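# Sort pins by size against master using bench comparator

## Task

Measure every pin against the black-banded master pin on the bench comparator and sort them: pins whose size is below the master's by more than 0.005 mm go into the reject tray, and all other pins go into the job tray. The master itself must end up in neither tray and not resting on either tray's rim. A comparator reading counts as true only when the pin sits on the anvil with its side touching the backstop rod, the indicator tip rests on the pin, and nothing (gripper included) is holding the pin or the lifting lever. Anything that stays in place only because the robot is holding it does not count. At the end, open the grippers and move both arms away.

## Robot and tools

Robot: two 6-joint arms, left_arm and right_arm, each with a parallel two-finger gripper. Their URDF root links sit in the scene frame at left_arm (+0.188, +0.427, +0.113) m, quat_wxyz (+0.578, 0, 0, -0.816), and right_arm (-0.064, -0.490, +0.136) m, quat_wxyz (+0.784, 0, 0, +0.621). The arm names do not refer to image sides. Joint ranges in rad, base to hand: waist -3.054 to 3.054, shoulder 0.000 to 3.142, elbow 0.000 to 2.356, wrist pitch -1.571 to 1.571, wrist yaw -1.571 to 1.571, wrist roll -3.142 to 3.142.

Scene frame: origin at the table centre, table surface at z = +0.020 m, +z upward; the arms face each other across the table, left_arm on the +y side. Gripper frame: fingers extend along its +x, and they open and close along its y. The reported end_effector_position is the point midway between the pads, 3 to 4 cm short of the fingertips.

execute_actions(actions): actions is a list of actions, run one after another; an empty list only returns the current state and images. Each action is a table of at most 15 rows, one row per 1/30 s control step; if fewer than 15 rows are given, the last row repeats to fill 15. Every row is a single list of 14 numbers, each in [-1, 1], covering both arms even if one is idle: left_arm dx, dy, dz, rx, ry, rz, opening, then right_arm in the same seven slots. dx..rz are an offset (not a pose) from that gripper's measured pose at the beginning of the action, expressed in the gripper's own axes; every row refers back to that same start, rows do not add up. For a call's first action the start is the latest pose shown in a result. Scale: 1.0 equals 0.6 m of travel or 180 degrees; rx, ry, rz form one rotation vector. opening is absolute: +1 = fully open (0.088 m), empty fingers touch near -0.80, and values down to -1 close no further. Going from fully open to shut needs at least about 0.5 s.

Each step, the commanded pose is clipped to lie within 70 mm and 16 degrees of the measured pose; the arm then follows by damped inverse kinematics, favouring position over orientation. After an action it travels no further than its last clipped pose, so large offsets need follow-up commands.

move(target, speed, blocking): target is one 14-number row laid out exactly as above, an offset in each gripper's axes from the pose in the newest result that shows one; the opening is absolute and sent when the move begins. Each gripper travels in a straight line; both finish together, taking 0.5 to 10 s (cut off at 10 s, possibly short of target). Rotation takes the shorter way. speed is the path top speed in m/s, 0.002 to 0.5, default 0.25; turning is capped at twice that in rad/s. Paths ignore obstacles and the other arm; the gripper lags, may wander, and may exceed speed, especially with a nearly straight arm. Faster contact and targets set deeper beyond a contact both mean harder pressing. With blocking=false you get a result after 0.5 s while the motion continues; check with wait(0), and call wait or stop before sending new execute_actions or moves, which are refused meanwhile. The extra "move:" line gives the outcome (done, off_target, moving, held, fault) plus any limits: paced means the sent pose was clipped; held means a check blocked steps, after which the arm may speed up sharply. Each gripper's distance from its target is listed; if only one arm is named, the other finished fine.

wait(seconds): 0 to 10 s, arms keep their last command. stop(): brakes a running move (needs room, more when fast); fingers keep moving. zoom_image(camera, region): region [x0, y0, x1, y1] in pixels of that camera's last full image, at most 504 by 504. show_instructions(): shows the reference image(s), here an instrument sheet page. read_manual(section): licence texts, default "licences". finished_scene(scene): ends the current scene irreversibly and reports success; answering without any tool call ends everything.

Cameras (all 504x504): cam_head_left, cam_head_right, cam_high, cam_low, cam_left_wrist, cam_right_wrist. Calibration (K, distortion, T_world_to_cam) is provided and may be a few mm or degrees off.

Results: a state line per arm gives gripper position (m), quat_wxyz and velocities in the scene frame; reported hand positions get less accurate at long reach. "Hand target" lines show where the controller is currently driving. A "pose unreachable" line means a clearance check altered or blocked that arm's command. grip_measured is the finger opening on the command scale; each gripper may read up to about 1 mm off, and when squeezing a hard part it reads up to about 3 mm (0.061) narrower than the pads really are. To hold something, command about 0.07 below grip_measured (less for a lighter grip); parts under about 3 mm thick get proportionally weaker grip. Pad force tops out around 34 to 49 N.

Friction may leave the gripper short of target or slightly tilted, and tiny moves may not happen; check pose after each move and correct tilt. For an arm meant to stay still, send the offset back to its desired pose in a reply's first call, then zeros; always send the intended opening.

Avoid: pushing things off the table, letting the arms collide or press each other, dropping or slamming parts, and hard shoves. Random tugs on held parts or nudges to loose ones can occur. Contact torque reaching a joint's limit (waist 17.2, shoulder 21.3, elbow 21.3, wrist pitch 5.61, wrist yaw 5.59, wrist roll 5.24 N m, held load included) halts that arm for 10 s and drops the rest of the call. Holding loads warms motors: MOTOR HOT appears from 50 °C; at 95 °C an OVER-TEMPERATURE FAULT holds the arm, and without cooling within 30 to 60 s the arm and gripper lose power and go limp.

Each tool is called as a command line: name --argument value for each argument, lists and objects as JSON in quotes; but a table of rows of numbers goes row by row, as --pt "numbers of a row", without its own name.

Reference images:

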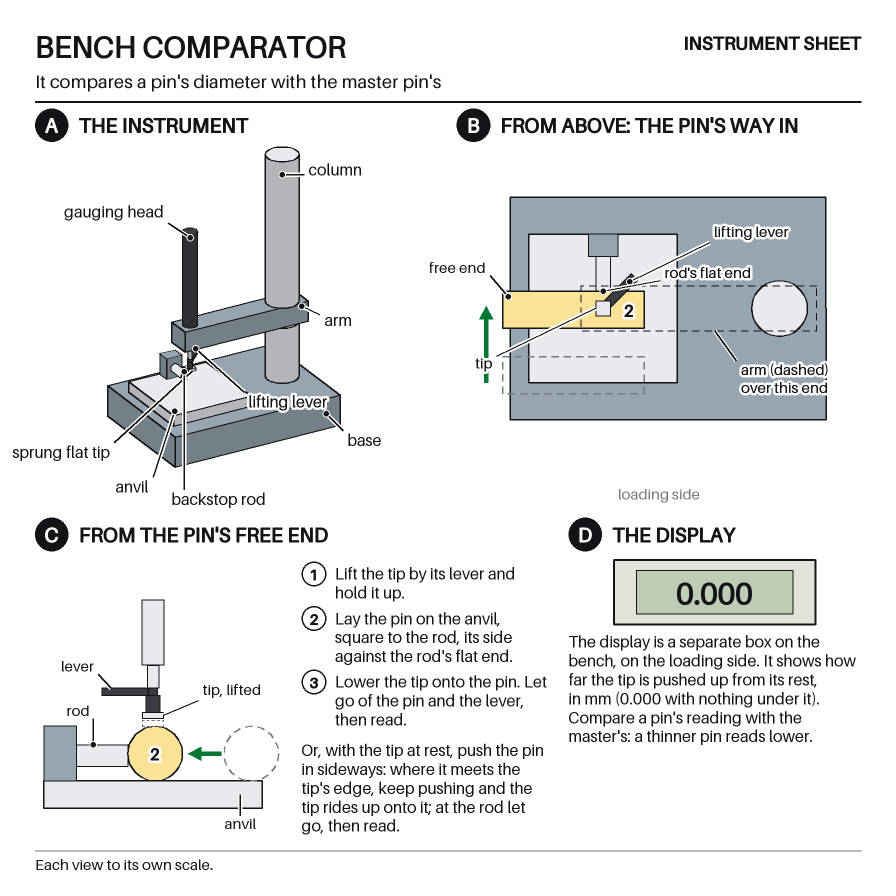

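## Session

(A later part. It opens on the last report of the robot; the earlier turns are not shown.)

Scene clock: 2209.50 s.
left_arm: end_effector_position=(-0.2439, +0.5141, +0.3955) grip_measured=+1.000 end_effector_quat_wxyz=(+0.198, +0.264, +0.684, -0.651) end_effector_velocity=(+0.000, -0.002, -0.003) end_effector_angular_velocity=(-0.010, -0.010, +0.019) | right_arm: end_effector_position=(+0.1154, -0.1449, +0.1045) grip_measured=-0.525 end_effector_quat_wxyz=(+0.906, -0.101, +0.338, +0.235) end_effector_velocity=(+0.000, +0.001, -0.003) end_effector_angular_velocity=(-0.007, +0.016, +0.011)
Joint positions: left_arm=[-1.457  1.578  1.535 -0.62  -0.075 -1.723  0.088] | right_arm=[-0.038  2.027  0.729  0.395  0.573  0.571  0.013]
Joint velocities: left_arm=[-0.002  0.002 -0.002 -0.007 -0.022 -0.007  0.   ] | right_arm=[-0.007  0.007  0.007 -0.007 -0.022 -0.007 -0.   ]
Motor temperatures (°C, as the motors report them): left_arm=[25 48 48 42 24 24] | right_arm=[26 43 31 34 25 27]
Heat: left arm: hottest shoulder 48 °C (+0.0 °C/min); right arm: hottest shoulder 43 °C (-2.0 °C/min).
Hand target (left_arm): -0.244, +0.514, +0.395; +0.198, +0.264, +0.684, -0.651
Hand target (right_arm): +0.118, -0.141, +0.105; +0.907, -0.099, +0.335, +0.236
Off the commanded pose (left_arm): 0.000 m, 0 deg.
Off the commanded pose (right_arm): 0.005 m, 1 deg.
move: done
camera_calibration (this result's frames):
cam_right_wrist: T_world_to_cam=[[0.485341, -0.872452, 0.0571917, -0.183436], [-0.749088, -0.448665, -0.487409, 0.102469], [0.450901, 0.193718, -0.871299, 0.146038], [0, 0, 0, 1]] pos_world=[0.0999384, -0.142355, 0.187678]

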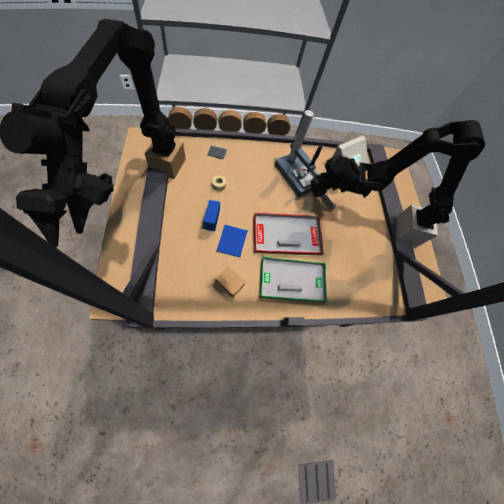

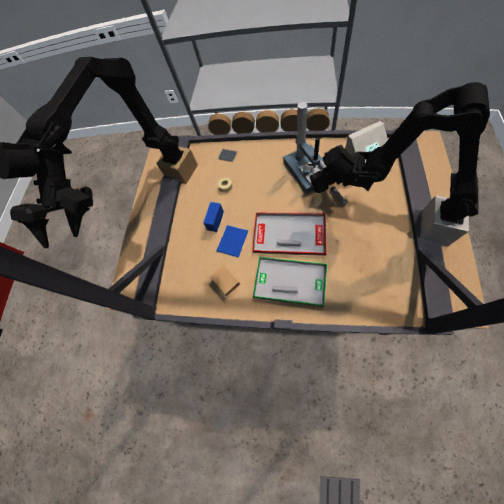

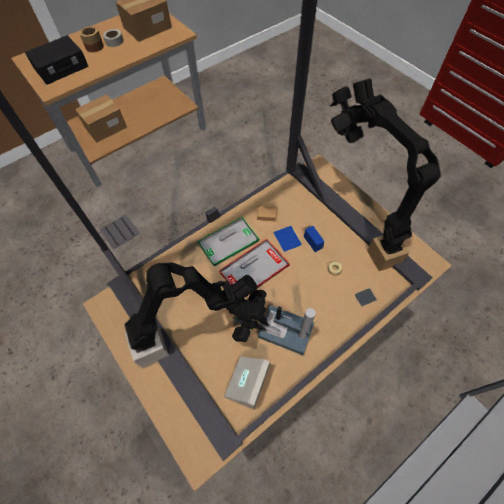

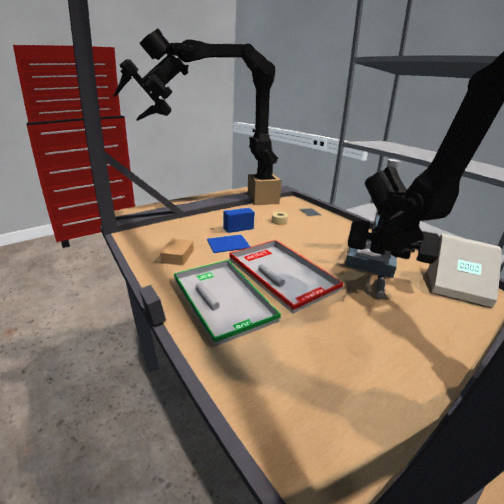

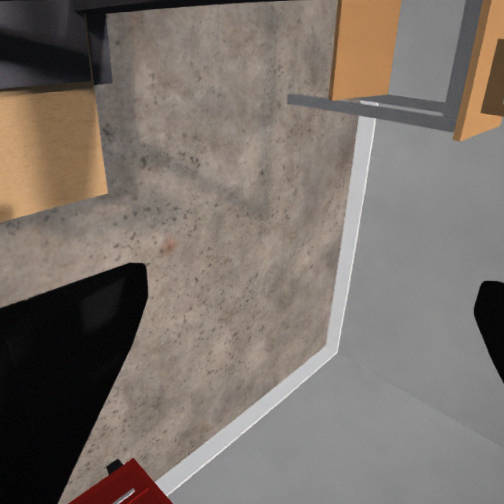

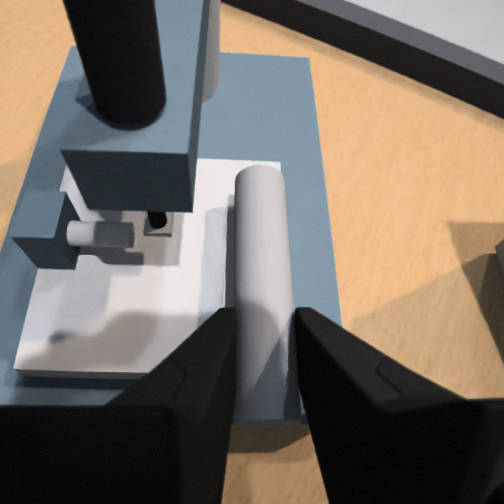

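move --target '[0,0,0,0,0,0,1,0.004,0.014,0.002,0,-0.003,0,-0.6]' --speed 0.03

move --target '[0,0,0,0,0,0,1,0.013,0,-0.015,0,0,0,-0.6]' --speed 0.02

Scene clock: 2218.77 s.
left_arm: end_effector_position=(-0.2439, +0.5141, +0.3955) grip_measured=+1.000 end_effector_quat_wxyz=(+0.198, +0.264, +0.684, -0.651) end_effector_velocity=(+0.001, -0.003, -0.001) end_effector_angular_velocity=(-0.000, -0.007, +0.013) | right_arm: end_effector_position=(+0.1131, -0.1402, +0.1036) grip_measured=-0.525 end_effector_quat_wxyz=(+0.906, -0.103, +0.336, +0.236) end_effector_velocity=(+0.002, -0.001, +0.000) end_effector_angular_velocity=(-0.015, -0.002, +0.012)
Joint positions: left_arm=[-1.457  1.578  1.535 -0.62  -0.075 -1.723  0.088] | right_arm=[-0.026  2.04   0.745  0.39   0.581  0.574  0.013]
Joint velocities: left_arm=[ 0.002 -0.002 -0.002 -0.007 -0.007 -0.007  0.   ] | right_arm=[-0.007 -0.002  0.002 -0.007 -0.007 -0.022 -0.   ]
Motor temperatures (°C, as the motors report them): left_arm=[25 48 48 42 24 24] | right_arm=[26 43 31 35 25 27]
Heat: left arm: hottest shoulder 48 °C (+0.0 °C/min); right arm: hottest shoulder 43 °C (-2.0 °C/min).
Hand target (left_arm): -0.244, +0.514, +0.395; +0.198, +0.264, +0.684, -0.651
Hand target (right_arm): +0.113, -0.136, +0.104; +0.907, -0.099, +0.334, +0.235
Off the commanded pose (left_arm): 0.000 m, 0 deg.
Off the commanded pose (right_arm): 0.004 m, 1 deg.
move: done
camera_calibration (this result's frames):
cam_right_wrist: T_world_to_cam=[[0.489511, -0.86983, 0.0614366, -0.178662], [-0.744303, -0.453496, -0.49026, 0.101508], [0.454304, 0.19426, -0.869408, 0.144838], [0, 0, 0, 1]] pos_world=[0.0972091, -0.137508, 0.186665]

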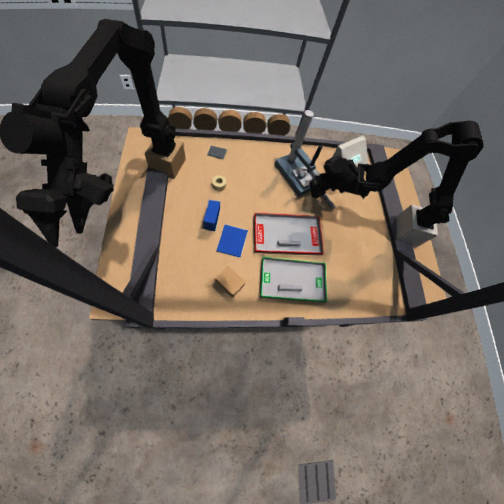

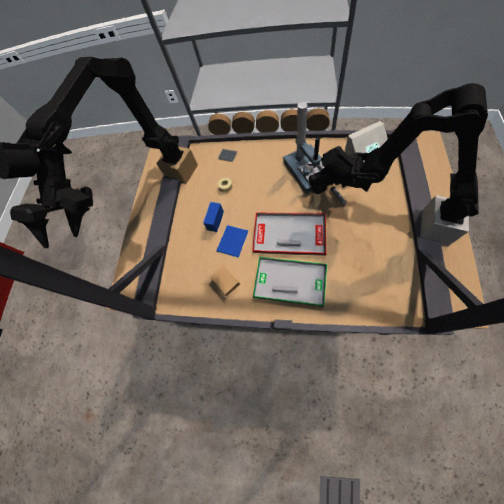

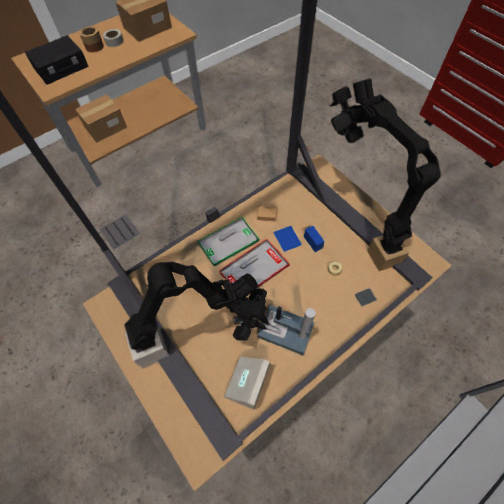

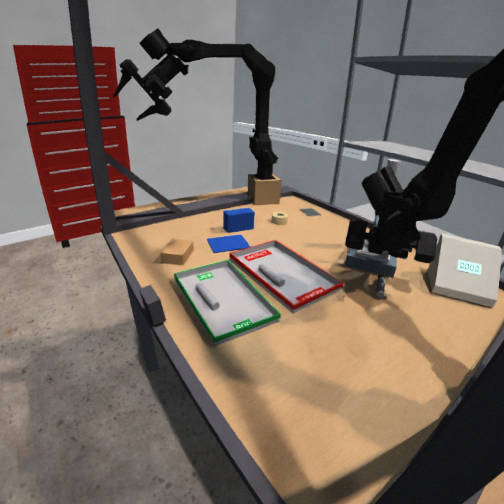

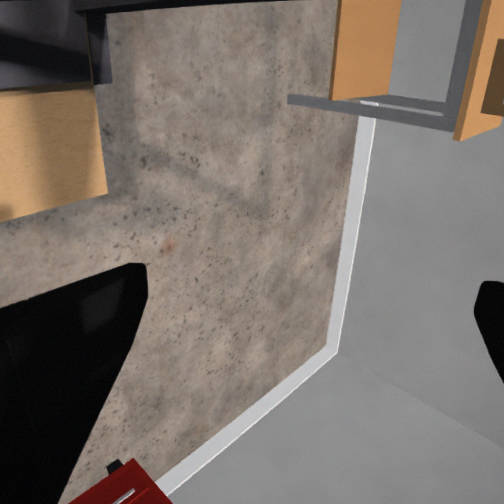

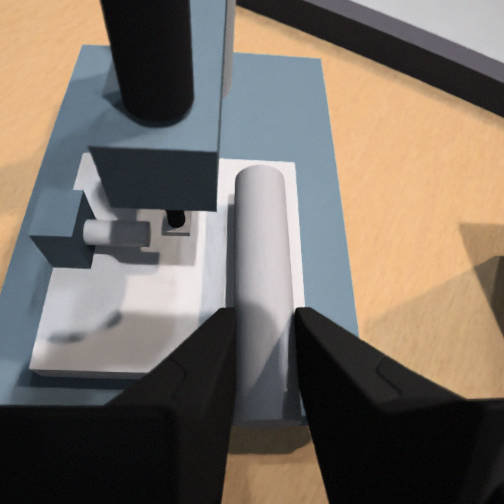

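Scene clock: 2219.60 s.
left_arm: end_effector_position=(-0.2439, +0.5141, +0.3955) grip_measured=+1.000 end_effector_quat_wxyz=(+0.198, +0.264, +0.684, -0.651) end_effector_velocity=(+0.004, -0.001, -0.002) end_effector_angular_velocity=(-0.014, -0.015, -0.001) | right_arm: end_effector_position=(+0.1137, -0.1374, +0.0982) grip_measured=-0.525 end_effector_quat_wxyz=(+0.907, -0.096, +0.332, +0.239) end_effector_velocity=(-0.002, -0.001, -0.004) end_effector_angular_velocity=(-0.022, +0.012, +0.026)
Joint positions: left_arm=[-1.457  1.578  1.535 -0.62  -0.075 -1.723  0.088] | right_arm=[-0.026  2.07   0.745  0.436  0.581  0.574  0.013]
Joint velocities: left_arm=[-0.002 -0.007 -0.002 -0.022 -0.007  0.007  0.   ] | right_arm=[-0.002  0.002 -0.002 -0.007 -0.022 -0.022 -0.   ]
Motor temperatures (°C, as the motors report them): left_arm=[25 48 48 42 24 24] | right_arm=[26 43 31 35 25 27]
Heat: left arm: hottest shoulder 48 °C (+0.0 °C/min); right arm: hottest shoulder 43 °C (-2.0 °C/min).
Hand target (left_arm): -0.244, +0.514, +0.395; +0.198, +0.264, +0.684, -0.651
Hand target (right_arm): +0.113, -0.141, +0.092; +0.906, -0.103, +0.336, +0.236
Off the commanded pose (left_arm): 0.000 m, 0 deg.
Off the commanded pose (right_arm): 0.007 m, 1 deg.
move: done
camera_calibration (this result's frames):
cam_right_wrist: T_world_to_cam=[[0.489507, -0.870579, 0.049744, -0.175239], [-0.742318, -0.445963, -0.500081, 0.102396], [0.457544, 0.207868, -0.864549, 0.140376], [0, 0, 0, 1]] pos_world=[0.0975633, -0.136074, 0.181286]

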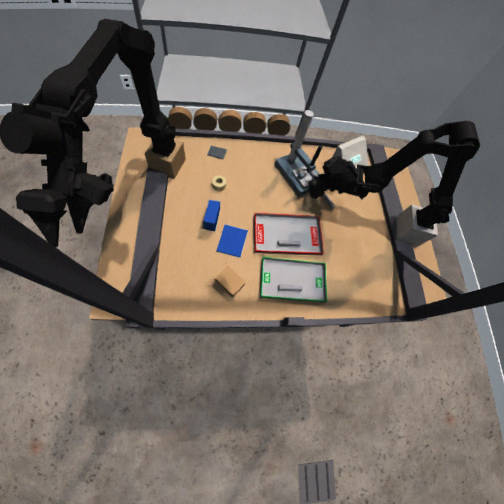

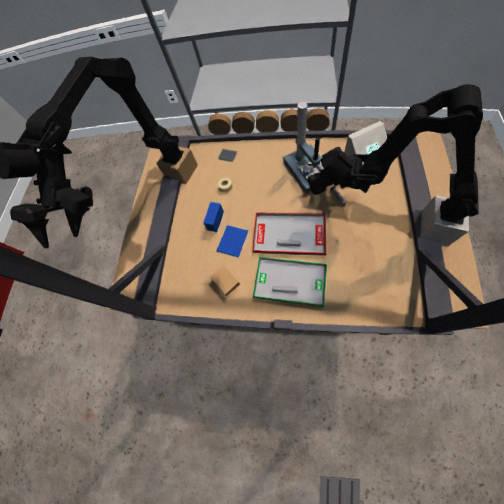

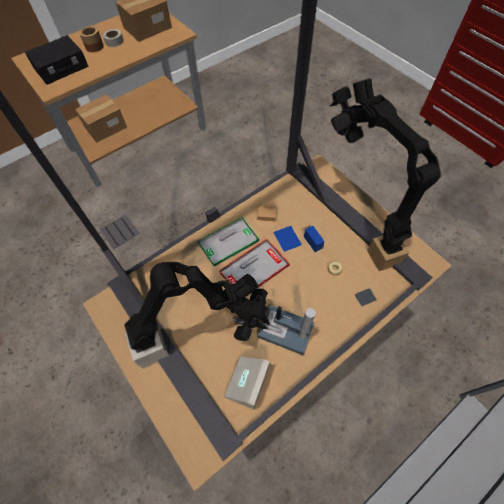

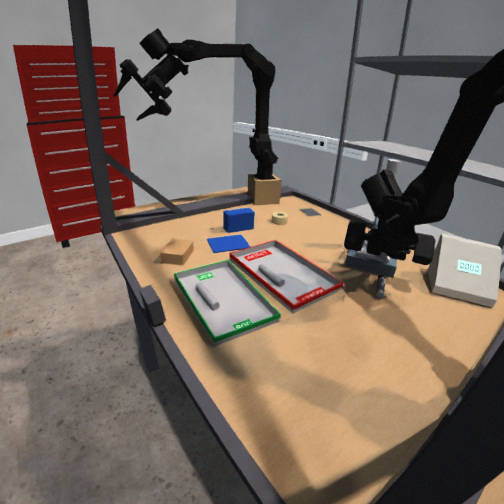

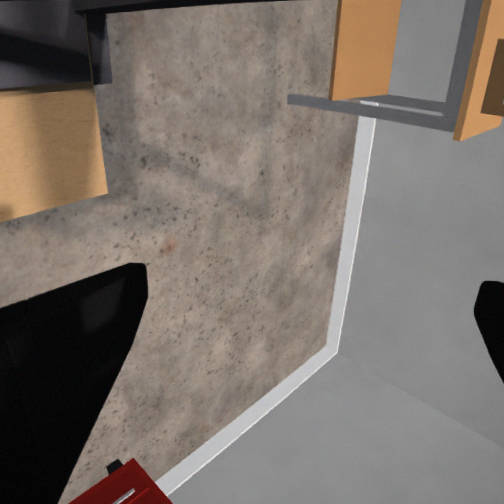

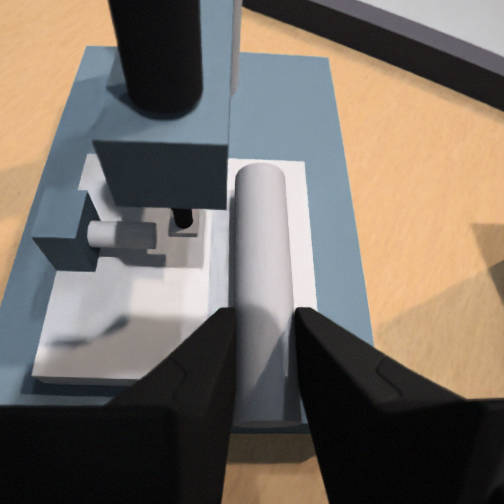

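move --target '[0,0,0,0,0,0,1,0.004,0.030,-0.004,0,0,0,-0.6]' --speed 0.03

Scene clock: 2238.17 s.
left_arm: end_effector_position=(-0.2439, +0.5141, +0.3955) grip_measured=+1.000 end_effector_quat_wxyz=(+0.198, +0.264, +0.684, -0.651) end_effector_velocity=(+0.002, -0.000, -0.001) end_effector_angular_velocity=(-0.012, -0.005, -0.001) | right_arm: end_effector_position=(+0.1072, -0.1249, +0.0985) grip_measured=-0.525 end_effector_quat_wxyz=(+0.909, -0.096, +0.329, +0.237) end_effector_velocity=(-0.001, -0.002, -0.001) end_effector_angular_velocity=(-0.013, +0.001, -0.007)
Joint positions: left_arm=[-1.457  1.578  1.535 -0.62  -0.075 -1.723  0.088] | right_arm=[0.007 2.094 0.795 0.396 0.609 0.603 0.013]
Joint velocities: left_arm=[-0.002 -0.002 -0.002 -0.007 -0.007  0.007  0.   ] | right_arm=[ 0.002 -0.002  0.002 -0.022  0.007  0.007 -0.   ]
Motor temperatures (°C, as the motors report them): left_arm=[25 48 48 42 24 24] | right_arm=[26 43 31 36 25 27]
Heat: left arm: hottest shoulder 48 °C (+0.0 °C/min); right arm: hottest shoulder 43 °C (-1.0 °C/min).
Hand target (left_arm): -0.244, +0.514, +0.395; +0.198, +0.264, +0.684, -0.651
Hand target (right_arm): +0.105, -0.122, +0.095; +0.907, -0.097, +0.332, +0.239
Off the commanded pose (left_arm): 0.000 m, 0 deg.
Off the commanded pose (right_arm): 0.005 m, 0 deg.
move: done
camera_calibration (this result's frames):
cam_right_wrist: T_world_to_cam=[[0.486452, -0.872157, 0.0520272, -0.161227], [-0.740199, -0.443024, -0.505801, 0.103924], [0.464187, 0.207538, -0.86108, 0.139884], [0, 0, 0, 1]] pos_world=[0.0904219, -0.123606, 0.181404]

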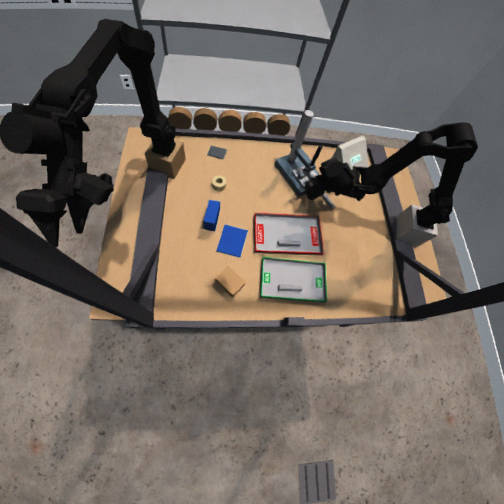

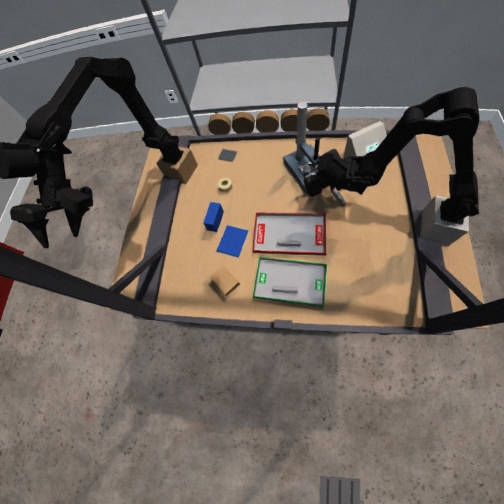

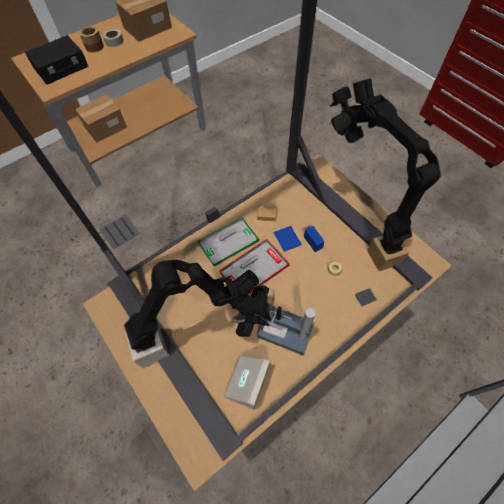

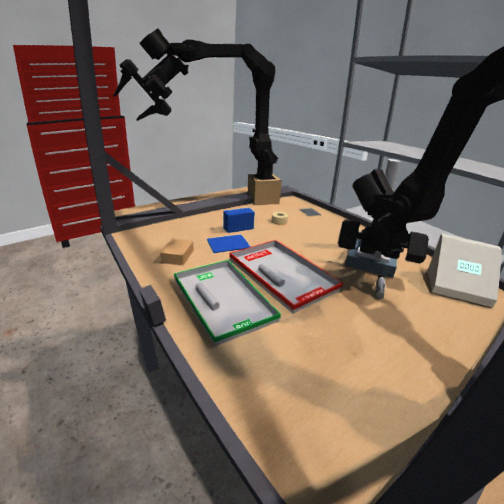

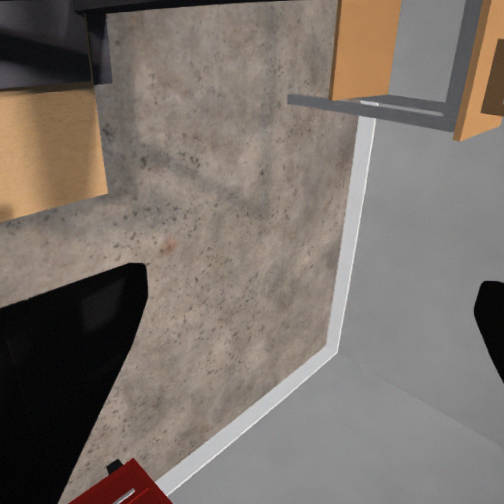

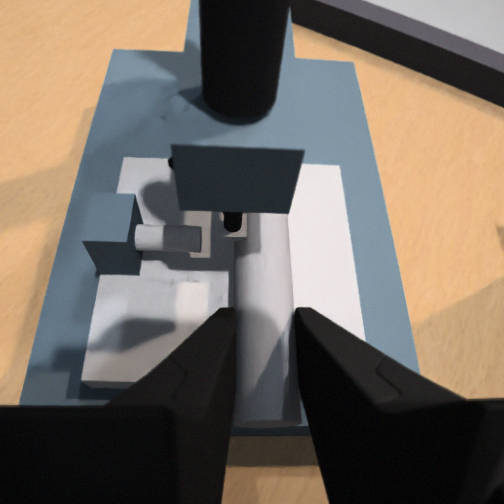

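move --target '[0,0,0,0,0,0,1,0,0.024,0,0,0,0,-0.6]' --speed 0.02

Scene clock: 2248.63 s.
left_arm: end_effector_position=(-0.2439, +0.5141, +0.3955) grip_measured=+1.000 end_effector_quat_wxyz=(+0.198, +0.264, +0.684, -0.651) end_effector_velocity=(+0.004, -0.001, -0.004) end_effector_angular_velocity=(-0.004, -0.021, +0.008) | right_arm: end_effector_position=(+0.1015, -0.1168, +0.0994) grip_measured=-0.525 end_effector_quat_wxyz=(+0.909, -0.099, +0.329, +0.236) end_effector_velocity=(-0.002, -0.002, -0.005) end_effector_angular_velocity=(-0.020, +0.014, +0.002)
Joint positions: left_arm=[-1.457  1.578  1.535 -0.62  -0.075 -1.723  0.088] | right_arm=[0.03  2.105 0.832 0.353 0.626 0.625 0.013]
Joint velocities: left_arm=[-0.002 -0.002 -0.002 -0.022 -0.007 -0.007  0.   ] | right_arm=[ 0.002  0.007  0.002 -0.022 -0.007  0.007  0.   ]
Motor temperatures (°C, as the motors report them): left_arm=[25 48 48 42 24 24] | right_arm=[26 44 31 36 25 27]
Heat: left arm: hottest shoulder 48 °C (+0.0 °C/min); right arm: hottest shoulder 44 °C (+1.0 °C/min).
Hand target (left_arm): -0.244, +0.514, +0.395; +0.198, +0.264, +0.684, -0.651
Hand target (right_arm): +0.100, -0.112, +0.098; +0.909, -0.096, +0.329, +0.237
Off the commanded pose (left_arm): 0.000 m, 0 deg.
Off the commanded pose (right_arm): 0.005 m, 0 deg.
move: done
camera_calibration (this result's frames):
cam_right_wrist: T_world_to_cam=[[0.485172, -0.87253, 0.0574399, -0.151902], [-0.739915, -0.444661, -0.50478, 0.1035], [0.465977, 0.202404, -0.861335, 0.140841], [0, 0, 0, 1]] pos_world=[0.0846513, -0.115024, 0.182282]

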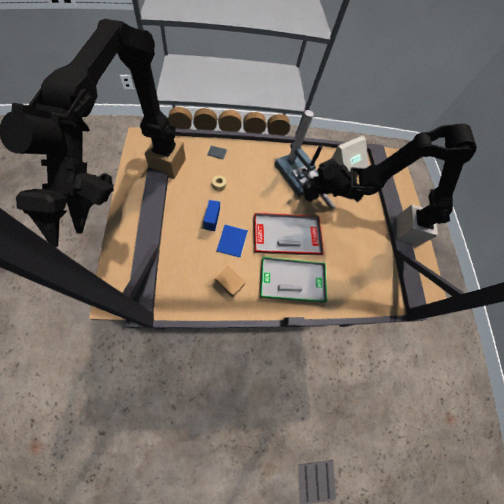

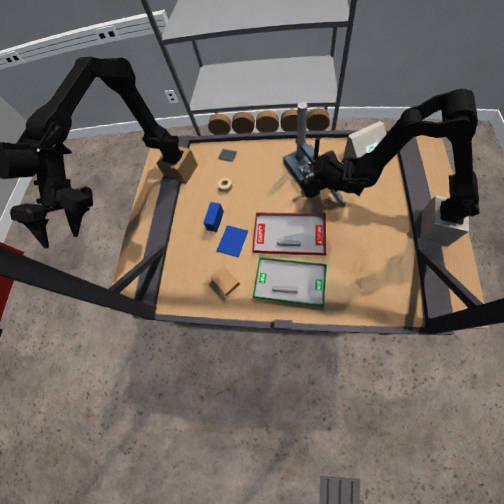

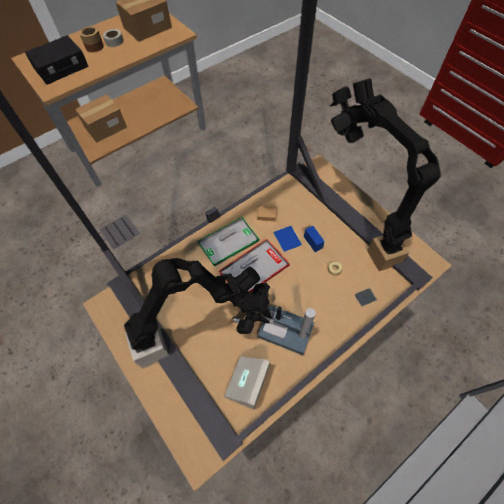

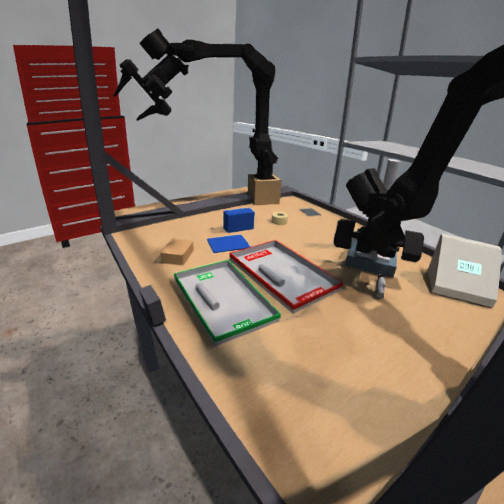

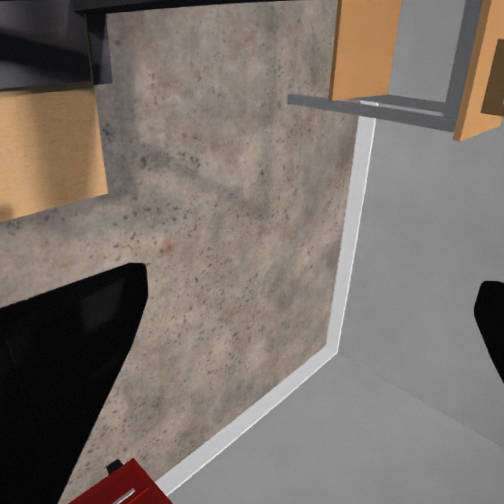

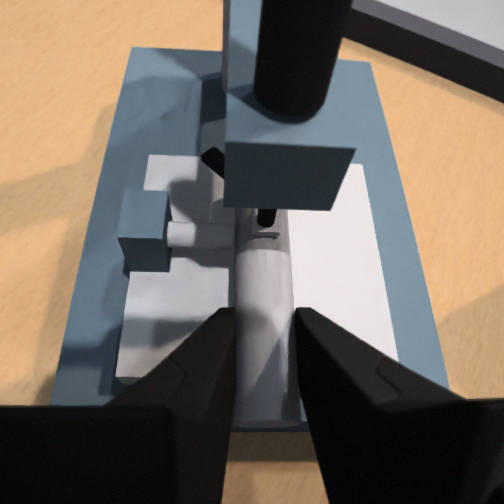

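execute_actions --actions '[[[0,0,0,0,0,0,1,0,0,0,0,0,0,-0.35]],[[0,0,0,0,0,0,1,0,0,0,0,0,0,-0.1]]]'

zoom_image --camera "cam_low" --region '[455, 255, 490, 280]'

zoom_image --camera "cam_right_wrist" --region '[100, 130, 400, 440]'

Scene clock: 2257.60 s.
left_arm: end_effector_position=(-0.2439, +0.5141, +0.3955) grip_measured=+1.000 end_effector_quat_wxyz=(+0.198, +0.264, +0.684, -0.651) end_effector_velocity=(+0.001, -0.003, -0.001) end_effector_angular_velocity=(-0.009, -0.005, +0.019) | right_arm: end_effector_position=(+0.1015, -0.1166, +0.0994) grip_measured=-0.105 end_effector_quat_wxyz=(+0.909, -0.099, +0.329, +0.236) end_effector_velocity=(-0.002, +0.000, -0.002) end_effector_angular_velocity=(-0.021, -0.001, +0.021)
Joint positions: left_arm=[-1.457  1.578  1.535 -0.62  -0.075 -1.723  0.088] | right_arm=[0.031 2.106 0.833 0.352 0.627 0.625 0.034]
Joint velocities: left_arm=[-0.002 -0.002 -0.002 -0.007 -0.022 -0.007  0.   ] | right_arm=[ 0.002  0.002  0.002 -0.007 -0.007 -0.022  0.001]
Motor temperatures (°C, as the motors report them): left_arm=[25 48 48 42 24 24] | right_arm=[26 44 31 35 25 27]
Heat: left arm: hottest shoulder 48 °C (+0.0 °C/min); right arm: hottest shoulder 44 °C (+1.0 °C/min).
Hand target (left_arm): -0.244, +0.514, +0.395; +0.198, +0.264, +0.684, -0.651
Hand target (right_arm): +0.101, -0.117, +0.099; +0.909, -0.099, +0.329, +0.236
Off the commanded pose (left_arm): 0.000 m, 0 deg.
Off the commanded pose (right_arm): 0.000 m, 0 deg.
camera_calibration (this result's frames):
cam_right_wrist: T_world_to_cam=[[0.485084, -0.872566, 0.0576352, -0.151752], [-0.739916, -0.44468, -0.504762, 0.103493], [0.466067, 0.202207, -0.861333, 0.1408], [0, 0, 0, 1]] pos_world=[0.0845661, -0.114864, 0.182261]

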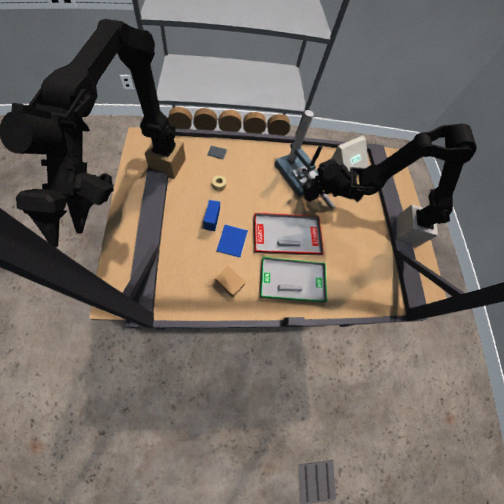

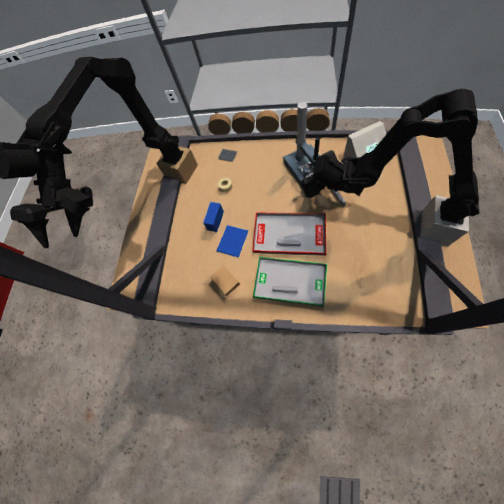

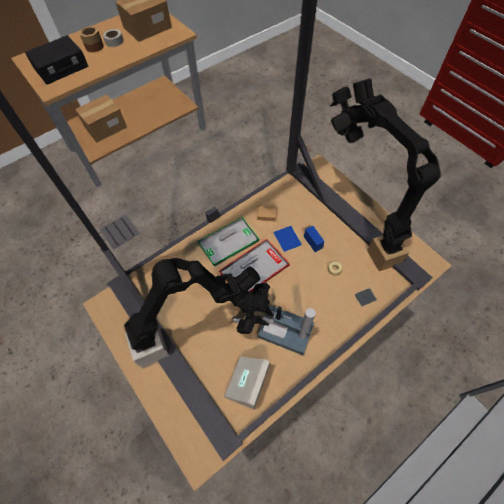

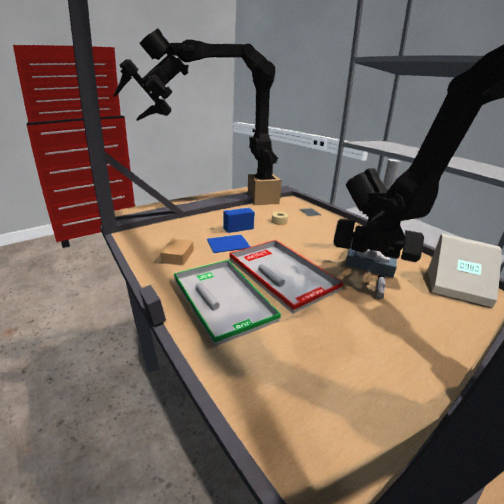

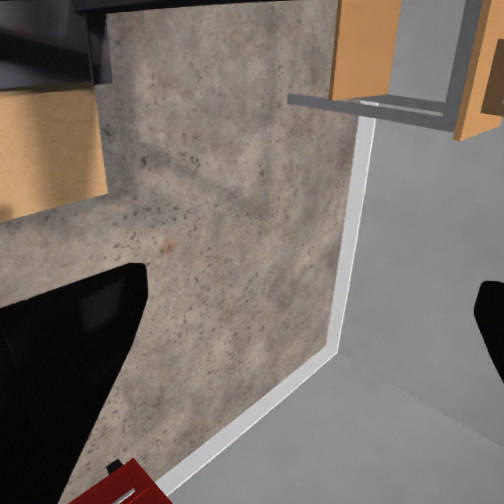

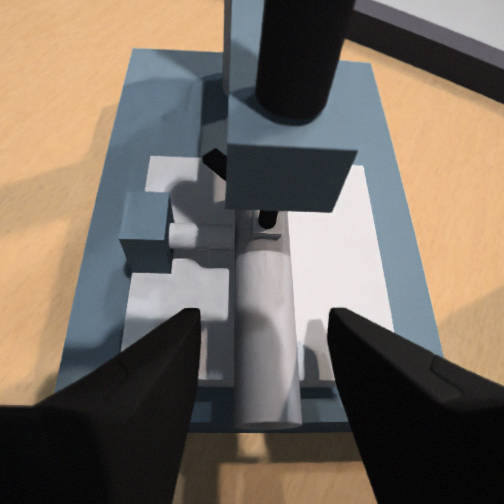

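Region (455, 255, 490, 280) of cam_low's 504x504 image, scaled by 14.400, with more detail than that image has; it fills the top 360 rows of this view, and the rest is white.

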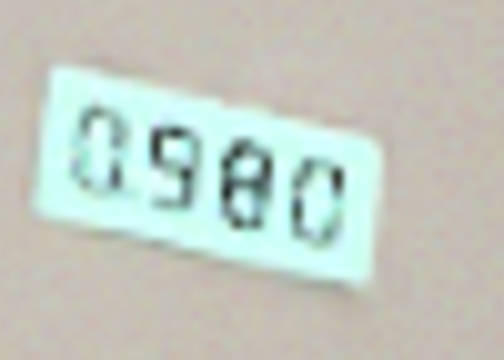

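Region (100, 130, 400, 440) of cam_right_wrist's 504x504 image, scaled by 1.626, with more detail than that image has; it fills the left 488 columns of this view, and the rest is white.

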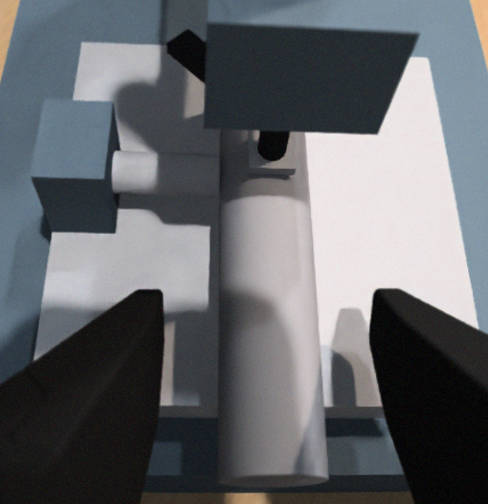

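execute_actions --actions '[]'

zoom_image --camera "cam_low" --region '[455, 255, 490, 280]'

Scene clock: 2266.80 s.
left_arm: end_effector_position=(-0.2439, +0.5141, +0.3955) grip_measured=+1.000 end_effector_quat_wxyz=(+0.198, +0.264, +0.684, -0.651) end_effector_velocity=(+0.002, -0.003, +0.001) end_effector_angular_velocity=(+0.012, -0.004, +0.022) | right_arm: end_effector_position=(+0.1015, -0.1166, +0.0994) grip_measured=-0.102 end_effector_quat_wxyz=(+0.909, -0.099, +0.329, +0.236) end_effector_velocity=(-0.001, -0.004, -0.003) end_effector_angular_velocity=(-0.045, +0.004, +0.016)
Joint positions: left_arm=[-1.457  1.578  1.535 -0.62  -0.075 -1.723  0.088] | right_arm=[0.031 2.106 0.833 0.352 0.627 0.625 0.034]
Joint velocities: left_arm=[ 0.002 -0.007 -0.002 -0.007 -0.007 -0.022  0.   ] | right_arm=[-0.002 -0.002  0.002 -0.037 -0.007 -0.022 -0.   ]
Motor temperatures (°C, as the motors report them): left_arm=[25 48 48 42 24 24] | right_arm=[26 45 31 35 25 27]
Heat: left arm: hottest shoulder 48 °C (+0.0 °C/min); right arm: hottest shoulder 45 °C (+2.0 °C/min).
Hand target (left_arm): -0.244, +0.514, +0.395; +0.198, +0.264, +0.684, -0.651
Hand target (right_arm): +0.101, -0.117, +0.099; +0.909, -0.099, +0.329, +0.236
Off the commanded pose (left_arm): 0.000 m, 0 deg.
Off the commanded pose (right_arm): 0.000 m, 0 deg.
camera_calibration (this result's frames):
cam_right_wrist: T_world_to_cam=[[0.485084, -0.872566, 0.0576352, -0.151752], [-0.739916, -0.44468, -0.504762, 0.103493], [0.466067, 0.202207, -0.861333, 0.1408], [0, 0, 0, 1]] pos_world=[0.0845661, -0.114864, 0.182261]

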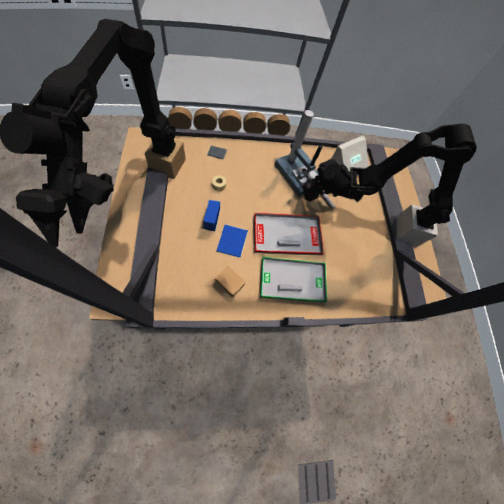

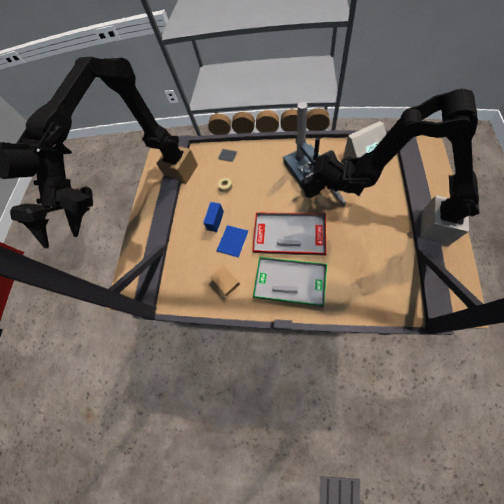

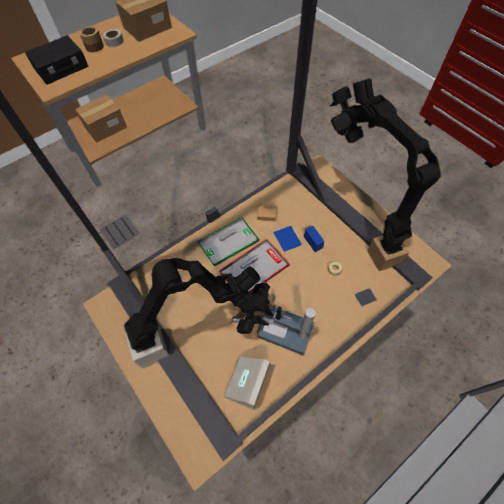

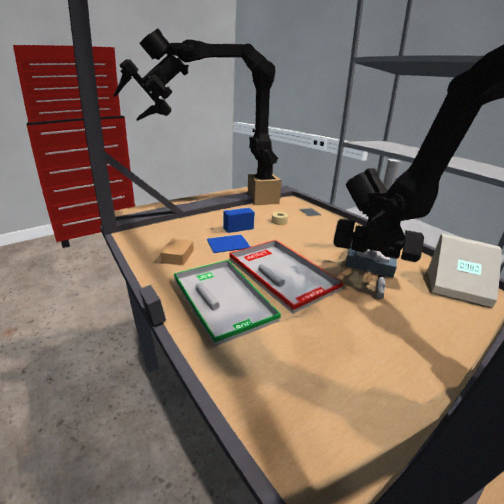

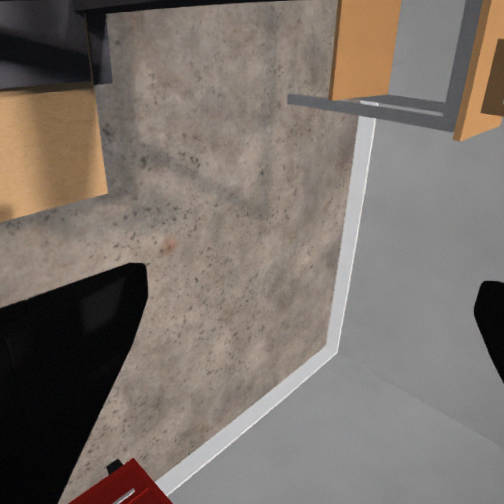

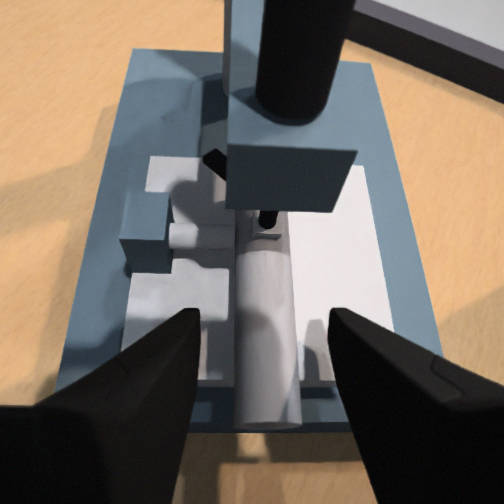

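Region (455, 255, 490, 280) of cam_low's 504x504 image, scaled by 14.400, with more detail than that image has; it fills the top 360 rows of this view, and the rest is white.

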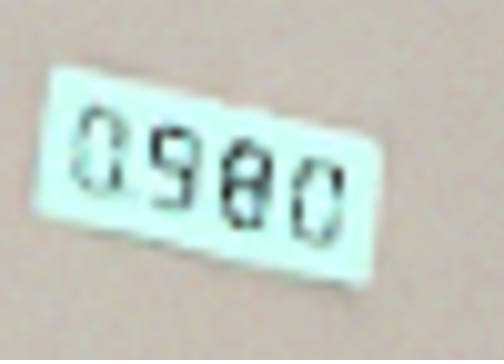

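execute_actions --actions '[[[0,0,0,0,0,0,1,0.005,0,-0.006,0,0,0,-0.1]],[[0,0,0,0,0,0,1,0,0,0,0,0,0,-0.4]],[[0,0,0,0,0,0,1,0,0,0,0,0,0,-0.6]],[[0,0,0,0,0,0,1,0,0,0,0,0,0,-0.6]]]'

Scene clock: 2276.87 s.
left_arm: end_effector_position=(-0.2439, +0.5141, +0.3955) grip_measured=+1.000 end_effector_quat_wxyz=(+0.198, +0.264, +0.684, -0.651) end_effector_velocity=(+0.001, -0.003, -0.001) end_effector_angular_velocity=(-0.009, -0.005, +0.019) | right_arm: end_effector_position=(+0.1020, -0.1151, +0.1001) grip_measured=-0.535 end_effector_quat_wxyz=(+0.910, -0.094, +0.326, +0.237) end_effector_velocity=(+0.002, -0.000, +0.002) end_effector_angular_velocity=(+0.011, -0.004, -0.012)
Joint positions: left_arm=[-1.457  1.578  1.535 -0.62  -0.075 -1.723  0.088] | right_arm=[0.031 2.108 0.833 0.366 0.628 0.625 0.013]
Joint velocities: left_arm=[-0.002 -0.002 -0.002 -0.007 -0.022 -0.007  0.   ] | right_arm=[-0.002 -0.002 -0.002  0.007  0.007  0.007 -0.   ]
Motor temperatures (°C, as the motors report them): left_arm=[25 48 49 42 24 24] | right_arm=[26 46 31 35 25 27]
Heat: left arm: hottest elbow 49 °C (+1.0 °C/min); right arm: hottest shoulder 46 °C (+3.0 °C/min).
Hand target (left_arm): -0.244, +0.514, +0.395; +0.198, +0.264, +0.684, -0.651
Hand target (right_arm): +0.102, -0.115, +0.100; +0.910, -0.094, +0.326, +0.237
Off the commanded pose (left_arm): 0.000 m, 0 deg.
Off the commanded pose (right_arm): 0.000 m, 0 deg.
camera_calibration (this result's frames):
cam_right_wrist: T_world_to_cam=[[0.48387, -0.873698, 0.0502192, -0.150005], [-0.738554, -0.438462, -0.512141, 0.106238], [0.469476, 0.21072, -0.857432, 0.141093], [0, 0, 0, 1]] pos_world=[0.084806, -0.114209, 0.18292]

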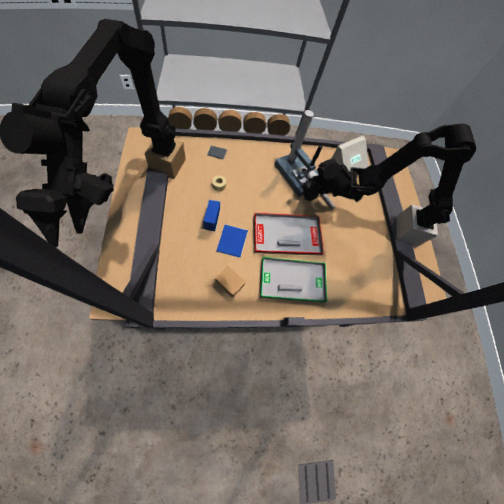

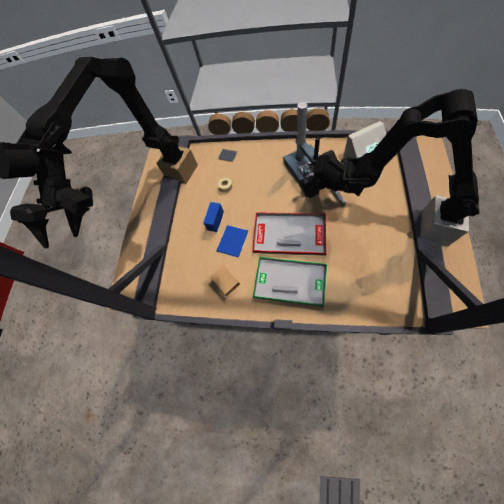

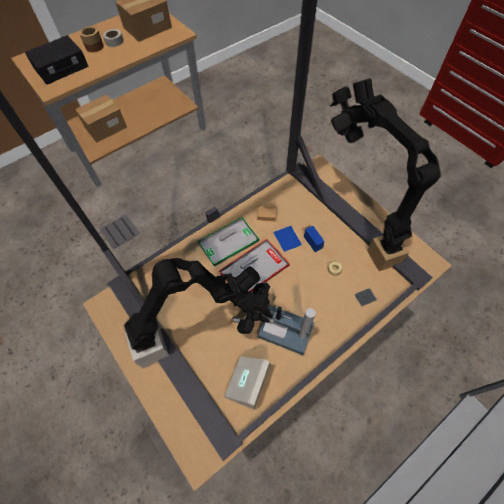

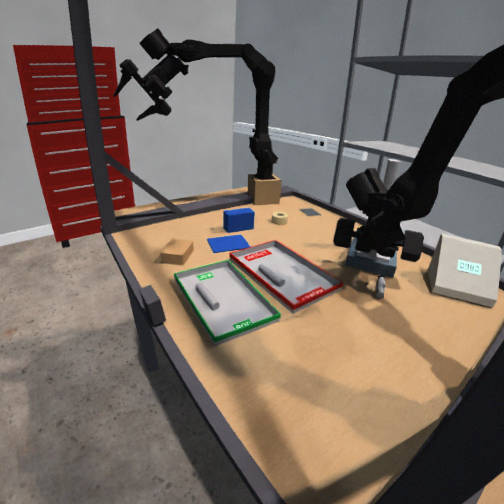

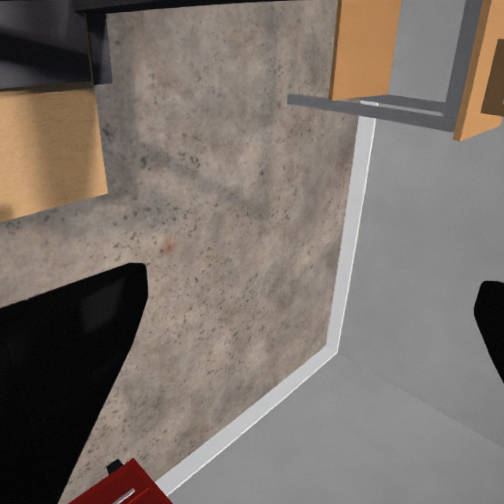

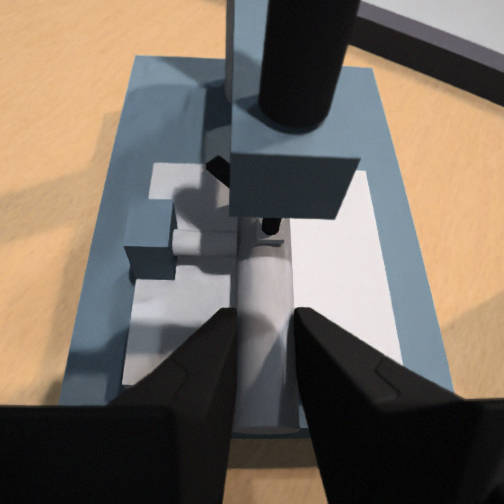

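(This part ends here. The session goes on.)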